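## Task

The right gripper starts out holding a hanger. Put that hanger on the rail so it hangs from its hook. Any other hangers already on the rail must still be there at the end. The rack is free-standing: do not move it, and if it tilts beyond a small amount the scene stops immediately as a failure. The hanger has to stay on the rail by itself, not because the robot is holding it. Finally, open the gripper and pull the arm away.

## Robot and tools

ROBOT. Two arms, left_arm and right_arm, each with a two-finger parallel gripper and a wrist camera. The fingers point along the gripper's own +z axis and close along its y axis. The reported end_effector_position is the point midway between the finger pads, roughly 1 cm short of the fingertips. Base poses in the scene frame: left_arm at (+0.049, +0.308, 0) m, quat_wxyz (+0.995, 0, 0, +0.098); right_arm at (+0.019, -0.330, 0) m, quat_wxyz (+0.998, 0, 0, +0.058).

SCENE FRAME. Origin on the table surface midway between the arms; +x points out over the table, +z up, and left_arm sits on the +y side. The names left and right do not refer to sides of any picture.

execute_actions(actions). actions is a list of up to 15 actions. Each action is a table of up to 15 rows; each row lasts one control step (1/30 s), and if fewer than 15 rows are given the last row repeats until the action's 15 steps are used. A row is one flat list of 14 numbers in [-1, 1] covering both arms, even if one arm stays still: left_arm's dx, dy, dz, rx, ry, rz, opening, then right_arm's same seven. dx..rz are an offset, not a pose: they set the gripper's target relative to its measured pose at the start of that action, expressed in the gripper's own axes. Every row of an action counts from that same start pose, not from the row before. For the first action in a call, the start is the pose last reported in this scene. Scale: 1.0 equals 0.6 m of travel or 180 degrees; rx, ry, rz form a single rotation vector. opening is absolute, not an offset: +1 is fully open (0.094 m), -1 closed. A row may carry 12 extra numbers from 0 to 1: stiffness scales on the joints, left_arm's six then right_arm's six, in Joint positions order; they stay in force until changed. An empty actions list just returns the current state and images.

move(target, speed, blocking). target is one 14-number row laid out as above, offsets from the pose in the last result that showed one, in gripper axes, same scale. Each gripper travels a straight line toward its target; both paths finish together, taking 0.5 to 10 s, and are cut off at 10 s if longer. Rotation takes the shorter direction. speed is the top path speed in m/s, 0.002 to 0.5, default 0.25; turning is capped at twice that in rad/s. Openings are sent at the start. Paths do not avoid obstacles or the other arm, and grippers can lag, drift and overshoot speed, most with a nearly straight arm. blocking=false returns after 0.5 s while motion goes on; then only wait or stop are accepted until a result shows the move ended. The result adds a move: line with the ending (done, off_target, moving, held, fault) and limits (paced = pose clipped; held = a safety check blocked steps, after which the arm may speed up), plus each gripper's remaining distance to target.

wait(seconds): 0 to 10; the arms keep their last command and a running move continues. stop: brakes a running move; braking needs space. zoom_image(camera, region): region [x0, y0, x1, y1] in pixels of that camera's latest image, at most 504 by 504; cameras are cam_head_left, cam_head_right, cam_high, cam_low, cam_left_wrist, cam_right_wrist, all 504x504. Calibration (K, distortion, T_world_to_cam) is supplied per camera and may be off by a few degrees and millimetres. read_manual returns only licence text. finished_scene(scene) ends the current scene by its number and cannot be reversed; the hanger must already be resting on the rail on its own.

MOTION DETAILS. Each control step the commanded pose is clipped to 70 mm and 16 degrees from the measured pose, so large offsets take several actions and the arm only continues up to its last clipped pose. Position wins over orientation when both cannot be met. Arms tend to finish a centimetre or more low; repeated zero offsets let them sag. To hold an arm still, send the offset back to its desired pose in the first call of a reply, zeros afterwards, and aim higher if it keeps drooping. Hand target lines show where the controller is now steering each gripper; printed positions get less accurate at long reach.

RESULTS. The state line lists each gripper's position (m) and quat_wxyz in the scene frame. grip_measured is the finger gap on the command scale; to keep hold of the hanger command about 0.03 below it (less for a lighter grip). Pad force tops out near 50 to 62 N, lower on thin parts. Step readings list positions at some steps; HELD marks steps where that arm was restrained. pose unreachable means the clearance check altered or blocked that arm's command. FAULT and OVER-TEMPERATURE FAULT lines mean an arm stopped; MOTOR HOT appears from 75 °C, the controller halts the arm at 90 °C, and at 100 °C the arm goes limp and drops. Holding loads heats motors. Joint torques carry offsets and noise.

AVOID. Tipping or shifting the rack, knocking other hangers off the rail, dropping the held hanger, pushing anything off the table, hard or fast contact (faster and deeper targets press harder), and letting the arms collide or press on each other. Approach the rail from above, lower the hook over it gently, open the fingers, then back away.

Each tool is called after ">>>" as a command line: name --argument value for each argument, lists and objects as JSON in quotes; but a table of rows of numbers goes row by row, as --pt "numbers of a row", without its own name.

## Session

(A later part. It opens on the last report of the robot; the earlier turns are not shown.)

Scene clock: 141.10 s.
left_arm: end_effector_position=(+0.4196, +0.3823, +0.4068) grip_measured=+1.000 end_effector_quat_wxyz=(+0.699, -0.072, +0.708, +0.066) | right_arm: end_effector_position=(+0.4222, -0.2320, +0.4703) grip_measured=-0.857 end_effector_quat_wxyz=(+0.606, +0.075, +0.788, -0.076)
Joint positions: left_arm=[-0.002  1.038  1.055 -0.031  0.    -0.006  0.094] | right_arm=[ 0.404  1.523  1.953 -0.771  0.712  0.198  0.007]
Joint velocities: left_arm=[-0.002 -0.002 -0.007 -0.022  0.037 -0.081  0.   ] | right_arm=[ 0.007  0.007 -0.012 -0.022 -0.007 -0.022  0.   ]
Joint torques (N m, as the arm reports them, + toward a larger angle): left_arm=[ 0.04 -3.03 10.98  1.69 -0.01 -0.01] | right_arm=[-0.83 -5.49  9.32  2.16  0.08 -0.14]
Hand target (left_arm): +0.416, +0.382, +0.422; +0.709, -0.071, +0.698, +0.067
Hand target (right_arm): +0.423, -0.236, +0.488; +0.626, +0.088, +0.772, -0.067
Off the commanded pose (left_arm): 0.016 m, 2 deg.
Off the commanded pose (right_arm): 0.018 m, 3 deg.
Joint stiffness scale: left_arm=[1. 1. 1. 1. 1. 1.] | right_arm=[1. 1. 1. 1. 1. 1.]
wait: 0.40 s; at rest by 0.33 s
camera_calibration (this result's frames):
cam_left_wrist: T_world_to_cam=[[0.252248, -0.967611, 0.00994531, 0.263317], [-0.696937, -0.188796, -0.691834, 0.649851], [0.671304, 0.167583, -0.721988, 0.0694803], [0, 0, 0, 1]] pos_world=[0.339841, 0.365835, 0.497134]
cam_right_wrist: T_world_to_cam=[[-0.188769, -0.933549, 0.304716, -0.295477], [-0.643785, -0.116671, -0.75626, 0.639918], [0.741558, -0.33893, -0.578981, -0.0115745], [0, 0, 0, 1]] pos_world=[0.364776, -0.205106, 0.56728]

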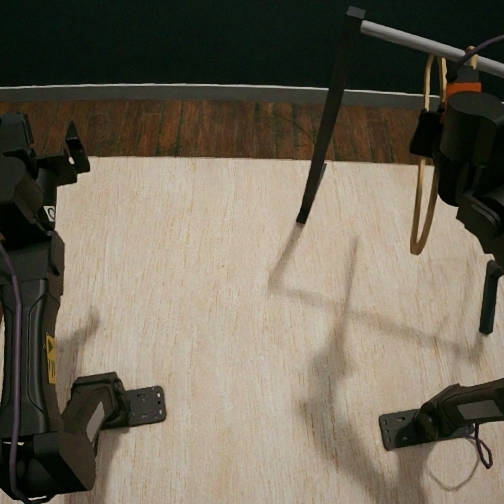

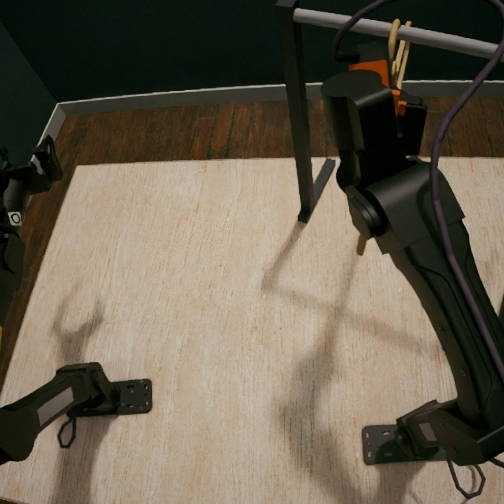

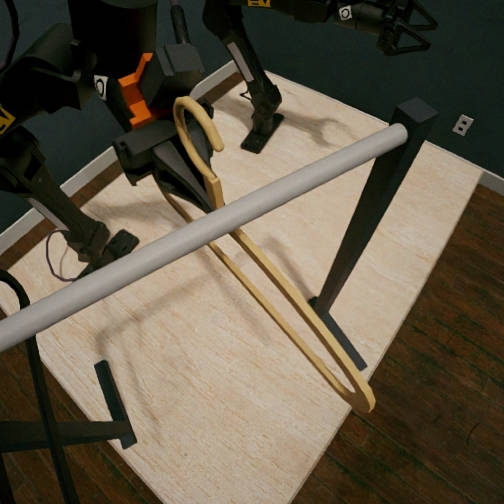

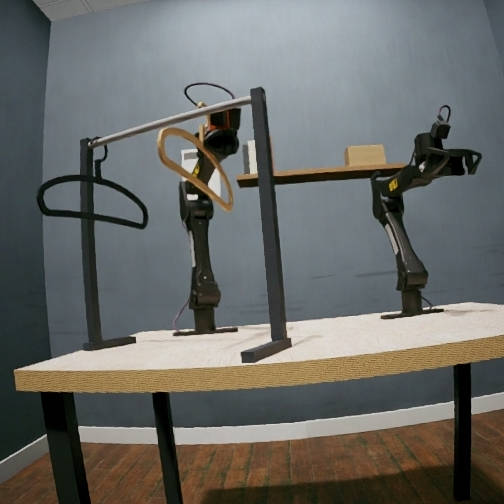

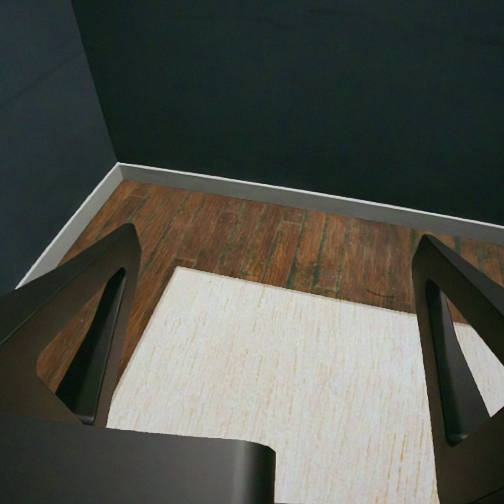

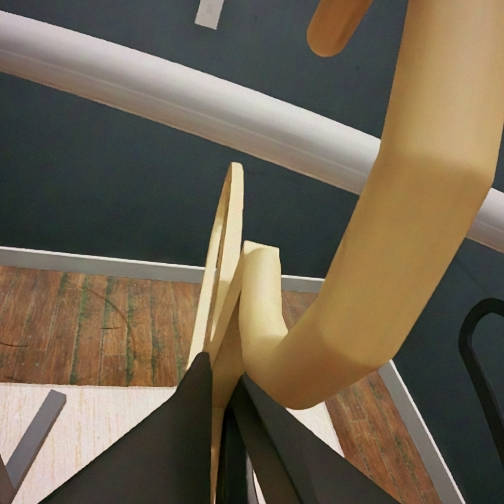

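>>> execute_actions --actions '[[[-0.025,0,-0.006,0,-0.008,0,1,-0.024,0,-0.004,0.002,-0.012,0.01,-0.88],[-0.025,0,-0.006,0,-0.008,0,1,-0.023,0,-0.002,0.002,-0.011,0.01,-0.88],[-0.025,0,-0.006,0,-0.008,0,1,-0.023,0,0.001,0.002,-0.011,0.01,-0.88],[-0.025,0,-0.006,0,-0.008,0,1,-0.023,0,0.004,0.002,-0.010,0.01,-0.88],[-0.025,0,-0.006,0,-0.008,0,1,-0.024,0,0.007,0.002,-0.010,0.01,-0.88],[-0.025,0,-0.006,0,-0.008,0,1,-0.025,0,0.010,0.002,-0.009,0.01,-0.88],[-0.025,0,-0.006,0,-0.008,0,1,-0.026,0,0.014,0.002,-0.009,0.01,-0.88],[-0.025,0,-0.006,0,-0.008,0,1,-0.027,0,0.018,0.002,-0.008,0.01,-0.88],[-0.025,0,-0.006,0,-0.008,0,1,-0.028,0,0.022,0.002,-0.008,0.01,-0.88],[-0.025,0,-0.006,0,-0.008,0,1,-0.029,0,0.025,0.002,-0.008,0.01,-0.88],[-0.025,0,-0.006,0,-0.008,0,1,-0.030,0,0.028,0.002,-0.008,0.01,-0.88],[-0.025,0,-0.006,0,-0.008,0,1,-0.031,0,0.031,0.002,-0.008,0.01,-0.88],[-0.025,0,-0.006,0,-0.008,0,1,-0.031,0,0.033,0.002,-0.008,0.01,-0.88],[-0.025,0,-0.006,0,-0.008,0,1,-0.032,0,0.034,0.002,-0.008,0.01,-0.88]]]'

>>> wait --seconds 0.4

>>> zoom_image --camera "cam_low" --region '[150, 80, 280, 190]'

>>> zoom_image --camera "cam_high" --region '[100, 30, 350, 280]'

Scene clock: 177.77 s.
left_arm: end_effector_position=(+0.4196, +0.3823, +0.4055) grip_measured=+1.000 end_effector_quat_wxyz=(+0.697, -0.072, +0.710, +0.066) | right_arm: end_effector_position=(+0.4439, -0.2350, +0.4696) grip_measured=-0.857 end_effector_quat_wxyz=(+0.604, +0.083, +0.789, -0.078)
Joint positions: left_arm=[-0.002  1.038  1.055 -0.036  0.    -0.006  0.094] | right_arm=[ 0.363  1.597  2.027 -0.771  0.685  0.197  0.007]
Joint velocities: left_arm=[-0.007  0.012 -0.007 -0.022  0.037 -0.007  0.   ] | right_arm=[-0.076  0.125  0.066 -0.022 -0.139 -0.007  0.001]
Joint torques (N m, as the arm reports them, + toward a larger angle): left_arm=[ 0.08 -2.93 11.26  1.7   0.    0.  ] | right_arm=[-0.69 -6.12  9.43  1.93  0.17 -0.11]
Hand target (left_arm): +0.416, +0.382, +0.422; +0.708, -0.071, +0.699, +0.067
Hand target (right_arm): +0.446, -0.237, +0.483; +0.617, +0.089, +0.778, -0.070
Off the commanded pose (left_arm): 0.017 m, 2 deg.
Off the commanded pose (right_arm): 0.014 m, 2 deg.
Joint stiffness scale: left_arm=[1. 1. 1. 1. 1. 1.] | right_arm=[1. 1. 1. 1. 1. 1.]
Step readings (end_effector_position):
0: left_arm (+0.4196, +0.3823, +0.4068) | right_arm (+0.4222, -0.2319, +0.4703)
1: left_arm (+0.4196, +0.3823, +0.4067) | right_arm (+0.4222, -0.2319, +0.4703)
2: left_arm (+0.4196, +0.3823, +0.4066) | right_arm (+0.4222, -0.2319, +0.4703)
4: left_arm (+0.4196, +0.3823, +0.4062) | right_arm (+0.4230, -0.2315, +0.4708)
8: left_arm (+0.4196, +0.3823, +0.4057) | right_arm (+0.4287, -0.2305, +0.4725)
15: end_effector_position above
camera_calibration (this result's frames):
cam_left_wrist: T_world_to_cam=[[0.252299, -0.967601, 0.00962808, 0.263435], [-0.700551, -0.189513, -0.687977, 0.649142], [0.667512, 0.166831, -0.725668, 0.0719083], [0, 0, 0, 1]] pos_world=[0.340293, 0.365924, 0.49624]
cam_right_wrist: T_world_to_cam=[[-0.201142, -0.932522, 0.299908, -0.285974], [-0.649001, -0.10246, -0.753856, 0.657463], [0.733716, -0.346273, -0.584599, -0.0246946], [0, 0, 0, 1]] pos_world=[0.387292, -0.207864, 0.566962]

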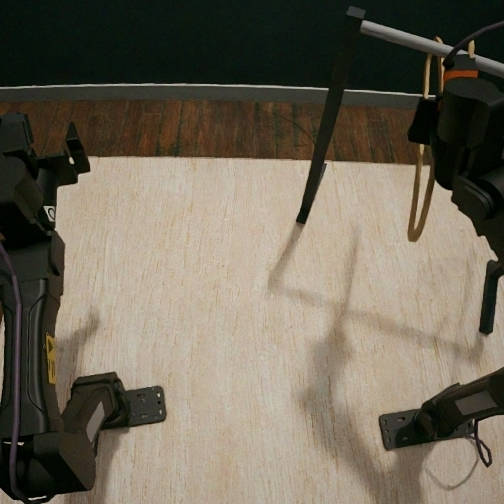

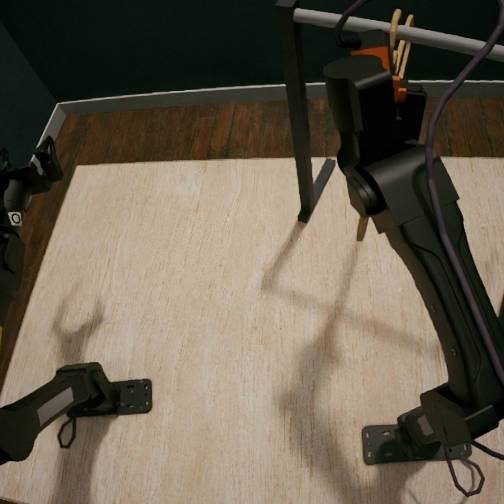

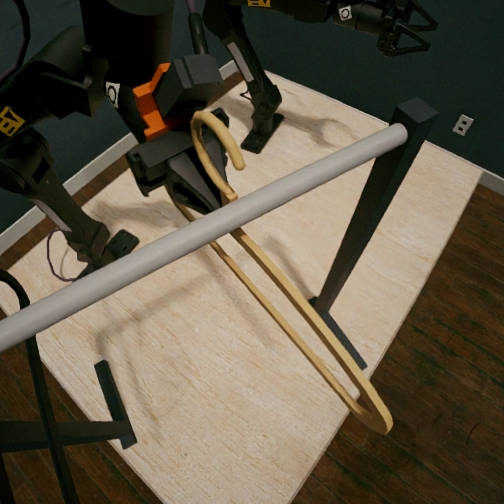

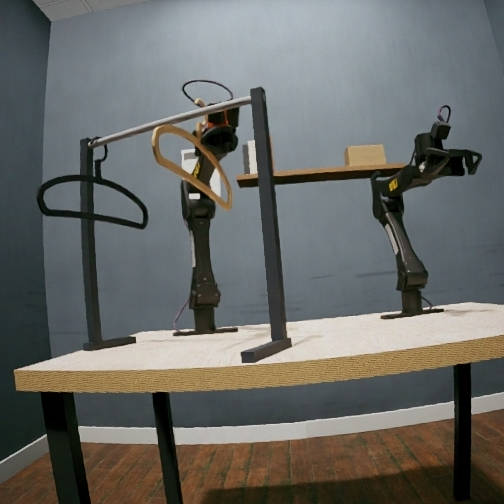

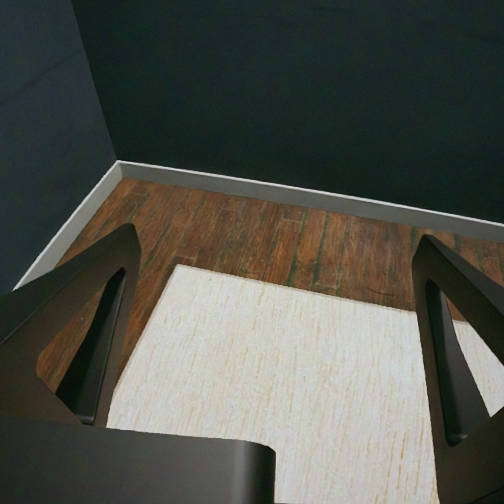

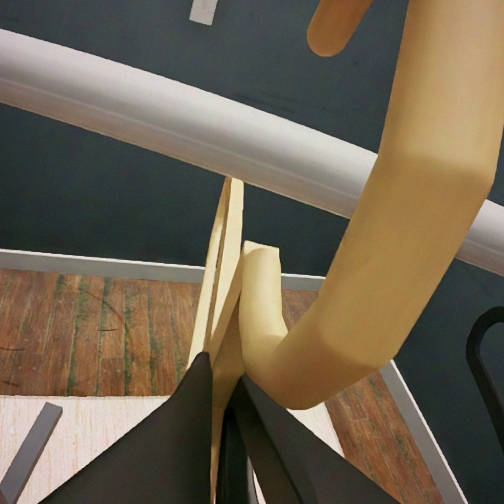

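Scene clock: 178.17 s.
left_arm: end_effector_position=(+0.4196, +0.3823, +0.4055) grip_measured=+1.000 end_effector_quat_wxyz=(+0.697, -0.072, +0.710, +0.066) | right_arm: end_effector_position=(+0.4459, -0.2332, +0.4691) grip_measured=-0.857 end_effector_quat_wxyz=(+0.603, +0.080, +0.790, -0.075)
Joint positions: left_arm=[-0.002  1.038  1.055 -0.036  0.    -0.006  0.094] | right_arm=[ 0.362  1.603  2.034 -0.771  0.674  0.195  0.007]
Joint velocities: left_arm=[-0.002 -0.002 -0.002 -0.007  0.051  0.11   0.   ] | right_arm=[-0.012  0.007 -0.002 -0.051 -0.037 -0.081 -0.   ]
Joint torques (N m, as the arm reports them, + toward a larger angle): left_arm=[ 0.06 -2.95 11.29  1.7  -0.01 -0.01] | right_arm=[-0.82 -6.2   9.4   1.97  0.14 -0.07]
Hand target (left_arm): +0.416, +0.382, +0.422; +0.708, -0.071, +0.699, +0.067
Hand target (right_arm): +0.446, -0.237, +0.483; +0.617, +0.089, +0.778, -0.070
Off the commanded pose (left_arm): 0.017 m, 2 deg.
Off the commanded pose (right_arm): 0.015 m, 2 deg.
Joint stiffness scale: left_arm=[1. 1. 1. 1. 1. 1.] | right_arm=[1. 1. 1. 1. 1. 1.]
wait: 0.40 s; at rest by 0.23 s
camera_calibration (this result's frames):
cam_left_wrist: T_world_to_cam=[[0.252299, -0.967601, 0.00962808, 0.263435], [-0.700551, -0.189513, -0.687977, 0.649142], [0.667512, 0.166831, -0.725668, 0.0719083], [0, 0, 0, 1]] pos_world=[0.340293, 0.365924, 0.49624]
cam_right_wrist: T_world_to_cam=[[-0.192678, -0.934813, 0.298327, -0.287311], [-0.649548, -0.106374, -0.752843, 0.657475], [0.735502, -0.338834, -0.58671, -0.0238838], [0, 0, 0, 1]] pos_world=[0.38927, -0.206736, 0.566675]

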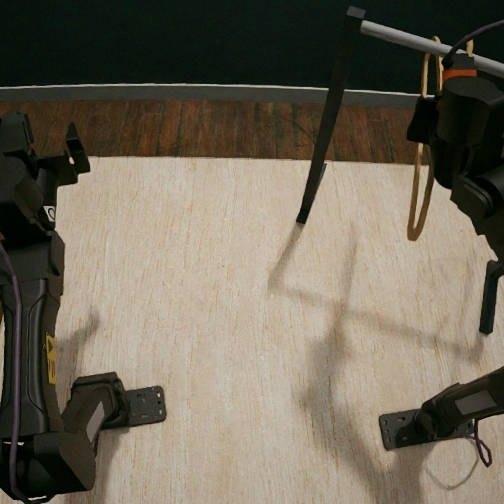

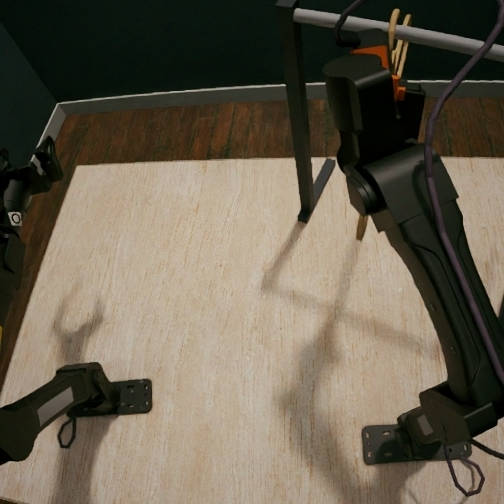

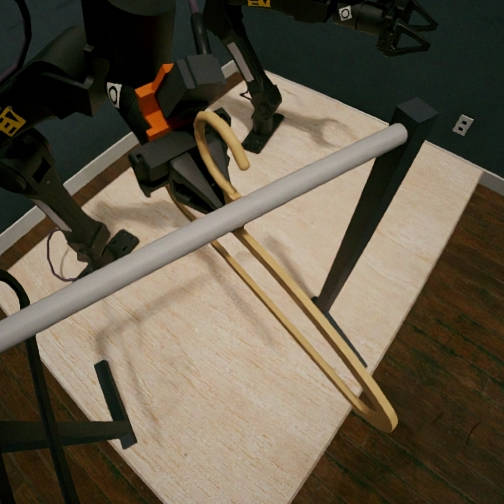

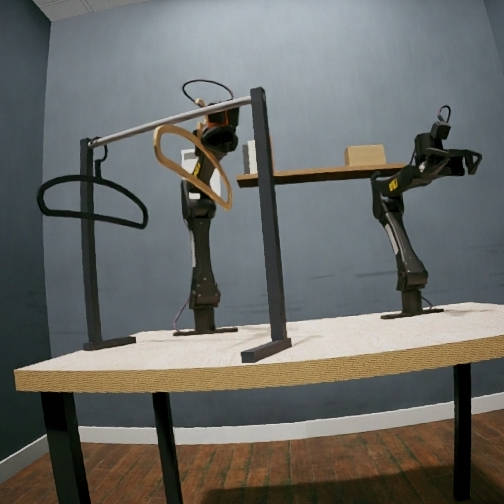

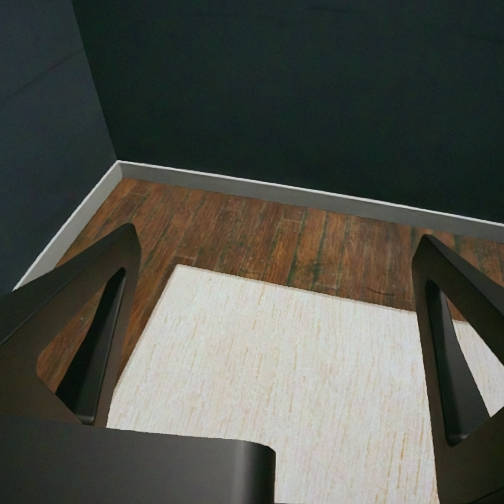

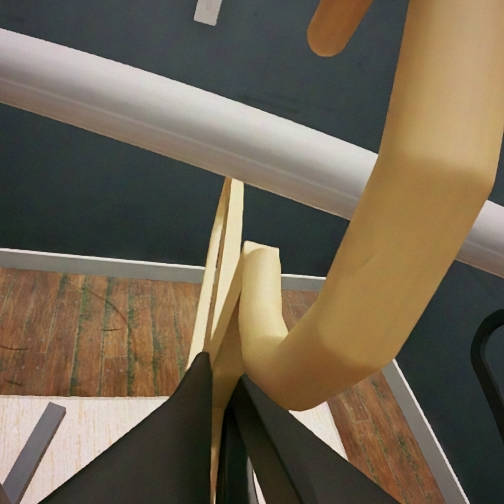

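Region (150, 80, 280, 190) of cam_low's 504x504 image, scaled by 3.877, with more detail than that image has; it fills the top 426 rows of this view, and the rest is white.

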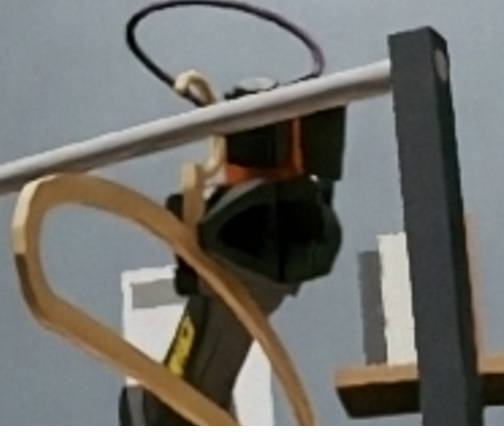

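Region (100, 30, 350, 280) of cam_high's 504x504 image, scaled by 2.016, with more detail than that image has.

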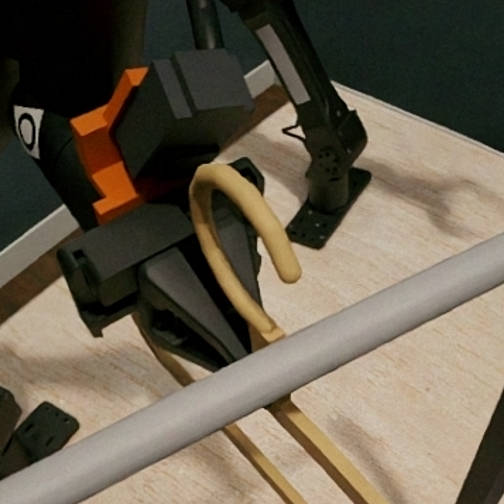

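>>> zoom_image --camera "cam_right_wrist" --region '[150, 0, 450, 300]'

>>> zoom_image --camera "cam_head_right" --region '[340, 0, 460, 100]'

Region (150, 0, 450, 300) of cam_right_wrist's 504x504 image, scaled by 1.680, with more detail than that image has.

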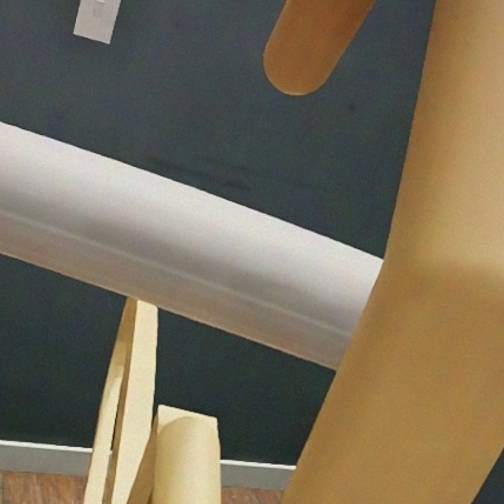

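Region (340, 0, 460, 100) of cam_head_right's 504x504 image, scaled by 4.200, with more detail than that image has.

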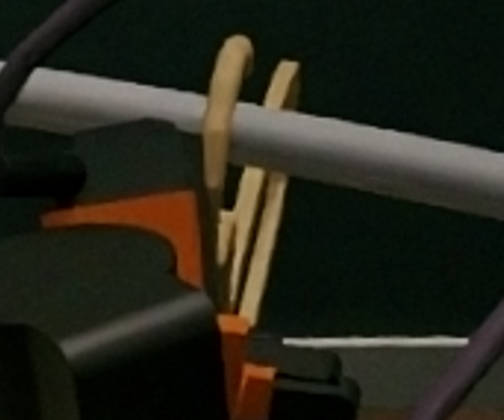

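>>> execute_actions --actions '[[[-0.025,0,-0.006,0,-0.012,0,1,-0.020,0,-0.004,0.002,-0.008,0.008,-0.88],[-0.025,0,-0.006,0,-0.012,0,1,-0.017,0,-0.003,0.002,-0.008,0.008,-0.88],[-0.025,0,-0.006,0,-0.012,0,1,-0.014,0,-0.002,0.002,-0.007,0.008,-0.88],[-0.025,0,-0.006,0,-0.012,0,1,-0.012,0,-0.001,0.002,-0.007,0.008,-0.88],[-0.025,0,-0.006,0,-0.012,0,1,-0.012,0,0.001,0.002,-0.007,0.008,-0.88],[-0.025,0,-0.006,0,-0.012,0,1,-0.013,0,0.003,0.002,-0.007,0.008,-0.88],[-0.025,0,-0.006,0,-0.012,0,1,-0.014,0,0.006,0.002,-0.007,0.008,-0.88],[-0.025,0,-0.006,0,-0.012,0,1,-0.015,0,0.009,0.002,-0.007,0.008,-0.88],[-0.025,0,-0.006,0,-0.012,0,1,-0.016,0,0.012,0.002,-0.007,0.008,-0.88],[-0.025,0,-0.006,0,-0.012,0,1,-0.016,0,0.015,0.002,-0.007,0.008,-0.88],[-0.025,0,-0.006,0,-0.012,0,1,-0.017,0,0.018,0.002,-0.007,0.008,-0.88],[-0.025,0,-0.006,0,-0.012,0,1,-0.017,0,0.020,0.002,-0.007,0.008,-0.88],[-0.025,0,-0.006,0,-0.012,0,1,-0.018,0,0.022,0.002,-0.007,0.008,-0.88],[-0.025,0,-0.006,0,-0.012,0,1,-0.018,0,0.023,0.002,-0.007,0.008,-0.88]]]'

>>> wait --seconds 0.4

>>> zoom_image --camera "cam_low" --region '[150, 80, 280, 190]'

>>> zoom_image --camera "cam_high" --region '[100, 30, 350, 280]'

>>> zoom_image --camera "cam_right_wrist" --region '[150, 0, 450, 300]'

Scene clock: 207.53 s.
left_arm: end_effector_position=(+0.4196, +0.3823, +0.4055) grip_measured=+1.000 end_effector_quat_wxyz=(+0.697, -0.072, +0.710, +0.066) | right_arm: end_effector_position=(+0.4579, -0.2341, +0.4603) grip_measured=-0.857 end_effector_quat_wxyz=(+0.595, +0.080, +0.796, -0.081)
Joint positions: left_arm=[-0.002  1.038  1.055 -0.036  0.    -0.006  0.094] | right_arm=[ 0.343  1.64   2.052 -0.774  0.663  0.195  0.007]
Joint velocities: left_arm=[-0.002 -0.022 -0.007 -0.037  0.081  0.007  0.   ] | right_arm=[-0.085  0.129  0.012 -0.051 -0.154 -0.007  0.001]
Joint torques (N m, as the arm reports them, + toward a larger angle): left_arm=[ 0.05 -3.19 10.12  1.87  0.    0.  ] | right_arm=[-0.61 -6.62  9.75  2.1   0.1  -0.06]
Hand target (left_arm): +0.416, +0.382, +0.420; +0.711, -0.071, +0.697, +0.068
Hand target (right_arm): +0.461, -0.237, +0.476; +0.613, +0.091, +0.782, -0.071
Off the commanded pose (left_arm): 0.015 m, 2 deg.
Off the commanded pose (right_arm): 0.016 m, 3 deg.
Joint stiffness scale: left_arm=[1. 1. 1. 1. 1. 1.] | right_arm=[1. 1. 1. 1. 1. 1.]
Step readings (end_effector_position):
0: left_arm (+0.4196, +0.3823, +0.4055) | right_arm (+0.4459, -0.2331, +0.4691)
1: left_arm (+0.4196, +0.3823, +0.4055) | right_arm (+0.4460, -0.2330, +0.4692)
2: left_arm (+0.4196, +0.3823, +0.4055) | right_arm (+0.4462, -0.2329, +0.4696)
4: left_arm (+0.4196, +0.3823, +0.4055) | right_arm (+0.4463, -0.2329, +0.4694)
8: left_arm (+0.4196, +0.3823, +0.4055) | right_arm (+0.4467, -0.2327, +0.4689)
15: end_effector_position above
camera_calibration (this result's frames):
cam_left_wrist: T_world_to_cam=[[0.252299, -0.967601, 0.00962808, 0.263435], [-0.700551, -0.189513, -0.687977, 0.649142], [0.667512, 0.166831, -0.725668, 0.0719083], [0, 0, 0, 1]] pos_world=[0.340293, 0.365924, 0.49624]
cam_right_wrist: T_world_to_cam=[[-0.193295, -0.931402, 0.308428, -0.286803], [-0.665941, -0.10631, -0.738391, 0.659365], [0.720527, -0.348122, -0.599709, -0.0275728], [0, 0, 0, 1]] pos_world=[0.403528, -0.20663, 0.558792]

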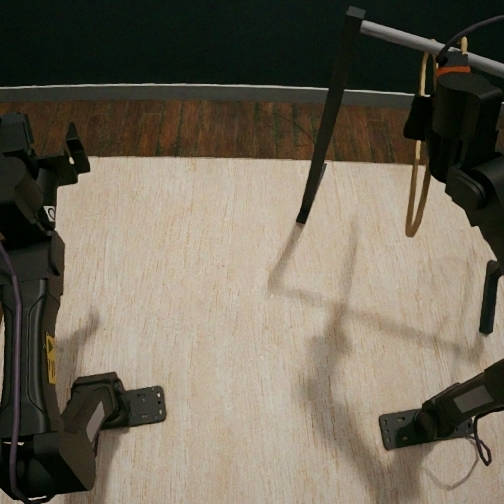

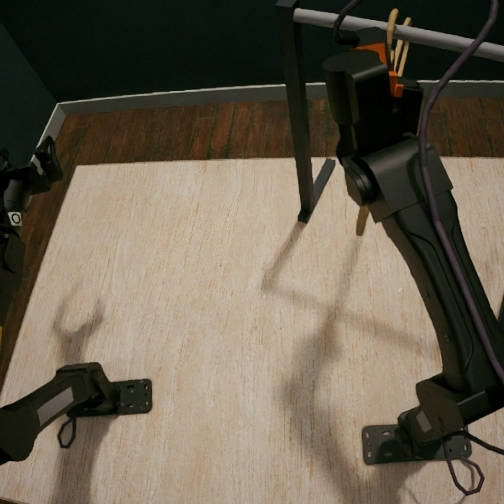

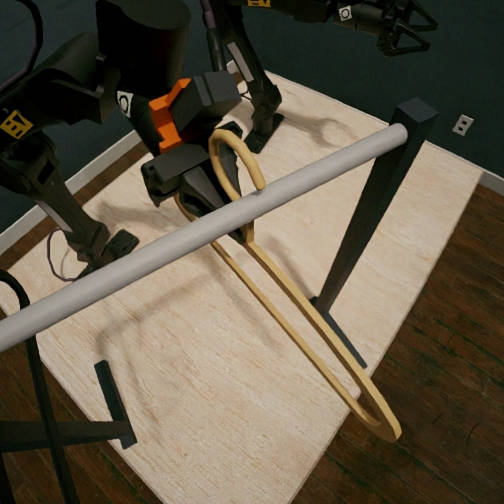

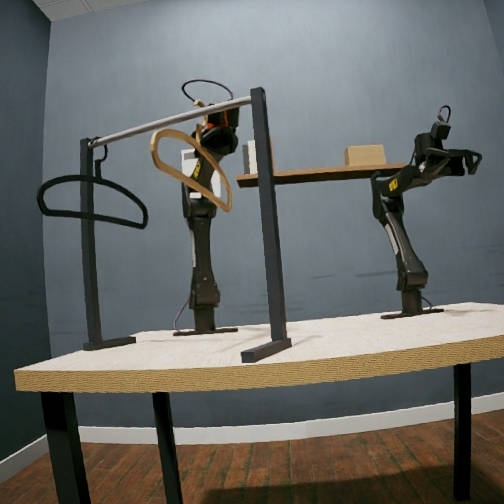

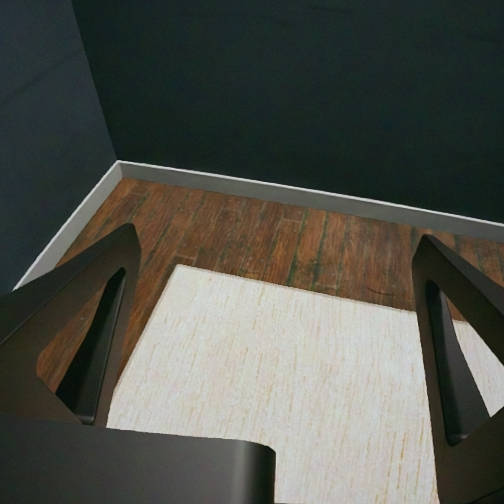

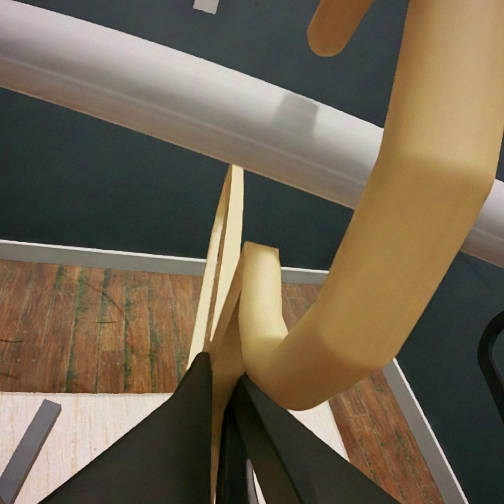

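Scene clock: 207.93 s.
left_arm: end_effector_position=(+0.4196, +0.3823, +0.4055) grip_measured=+1.000 end_effector_quat_wxyz=(+0.697, -0.072, +0.710, +0.066) | right_arm: end_effector_position=(+0.4610, -0.2326, +0.4563) grip_measured=-0.857 end_effector_quat_wxyz=(+0.591, +0.078, +0.799, -0.080)
Joint positions: left_arm=[-0.002  1.038  1.055 -0.036  0.    -0.006  0.094] | right_arm=[ 0.341  1.649  2.052 -0.774  0.656  0.195  0.007]
Joint velocities: left_arm=[ 0.012 -0.017 -0.012  0.007 -0.066  0.037  0.   ] | right_arm=[-0.002 -0.007 -0.002  0.037 -0.037 -0.007  0.   ]
Joint torques (N m, as the arm reports them, + toward a larger angle): left_arm=[ 0.03 -3.16 10.11  1.87 -0.01  0.  ] | right_arm=[-0.75 -7.01  9.92  2.09  0.12 -0.05]
Hand target (left_arm): +0.416, +0.382, +0.420; +0.711, -0.071, +0.697, +0.068
Hand target (right_arm): +0.461, -0.237, +0.476; +0.613, +0.091, +0.782, -0.071
Off the commanded pose (left_arm): 0.015 m, 2 deg.
Off the commanded pose (right_arm): 0.020 m, 4 deg.
Joint stiffness scale: left_arm=[1. 1. 1. 1. 1. 1.] | right_arm=[1. 1. 1. 1. 1. 1.]
wait: 0.40 s; at rest by 0.27 s
camera_calibration (this result's frames):
cam_left_wrist: T_world_to_cam=[[0.252299, -0.967601, 0.00962808, 0.263435], [-0.700551, -0.189513, -0.687977, 0.649142], [0.667512, 0.166831, -0.725668, 0.0719083], [0, 0, 0, 1]] pos_world=[0.340293, 0.365924, 0.49624]
cam_right_wrist: T_world_to_cam=[[-0.186678, -0.931664, 0.311693, -0.288206], [-0.672081, -0.110301, -0.732217, 0.657761], [0.71656, -0.346172, -0.605563, -0.0266884], [0, 0, 0, 1]] pos_world=[0.40739, -0.205199, 0.555294]

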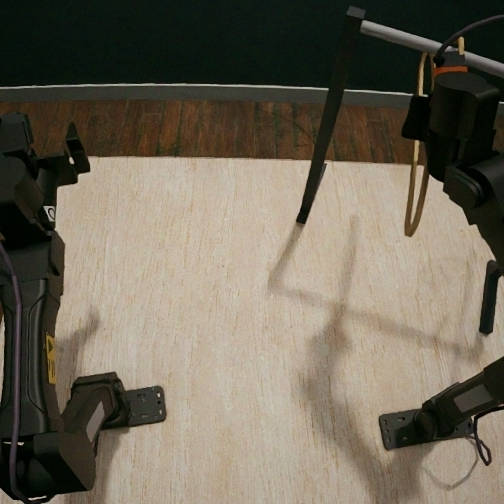

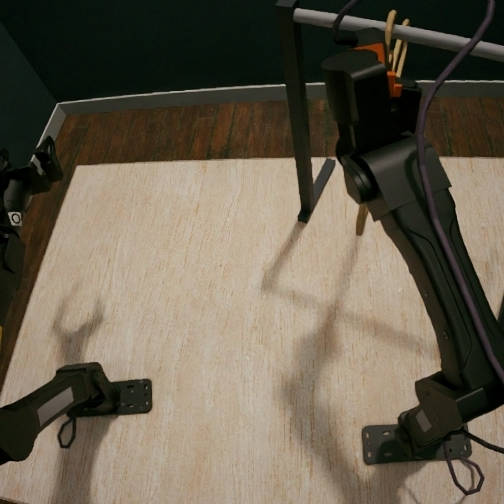

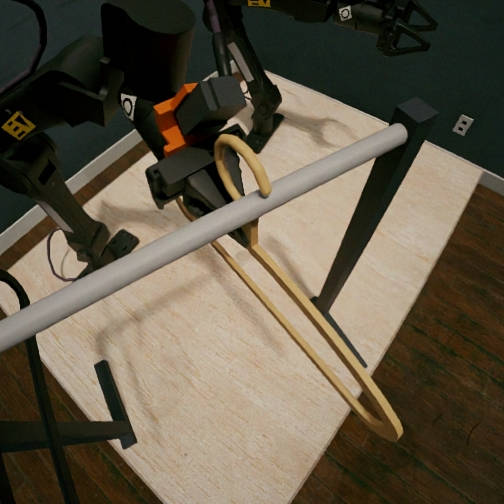

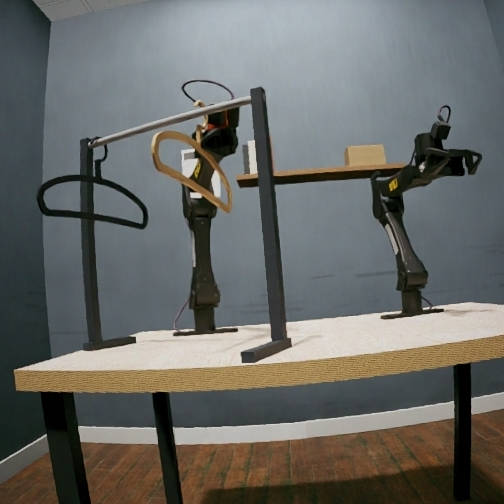

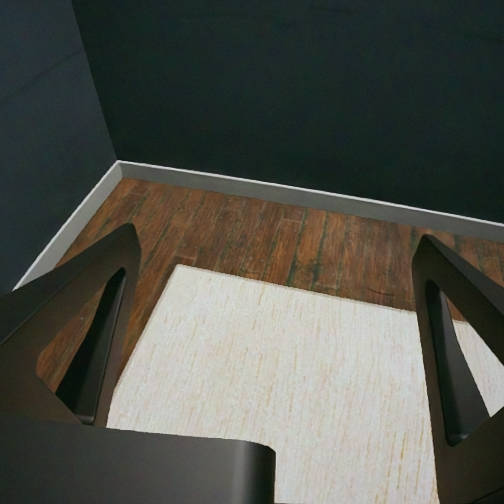

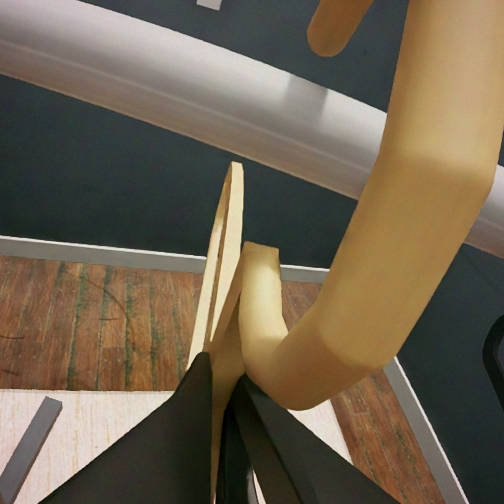

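Region (150, 80, 280, 190) of cam_low's 504x504 image, scaled by 3.877, with more detail than that image has; it fills the top 426 rows of this view, and the rest is white.

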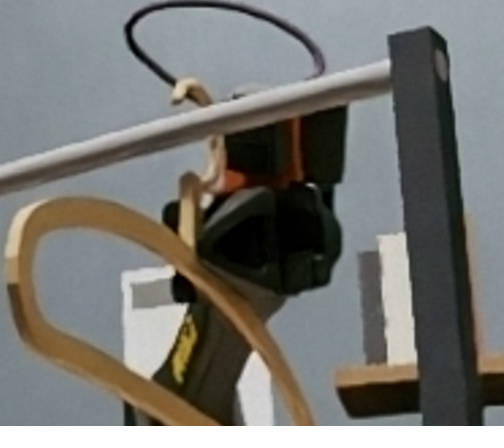

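Region (100, 30, 350, 280) of cam_high's 504x504 image, scaled by 2.016, with more detail than that image has.

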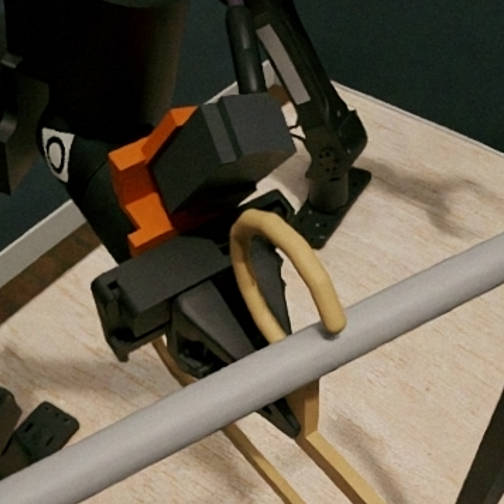

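Region (150, 0, 450, 300) of cam_right_wrist's 504x504 image, scaled by 1.680, with more detail than that image has.

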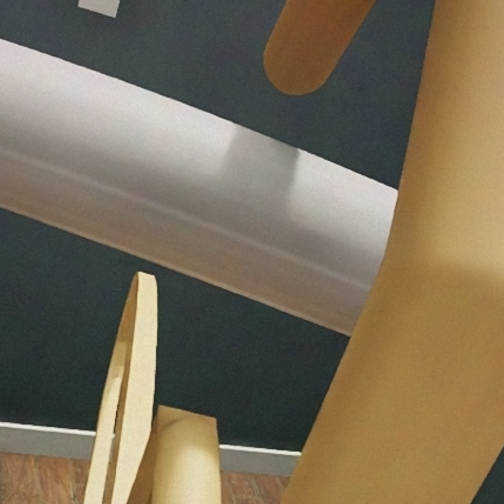

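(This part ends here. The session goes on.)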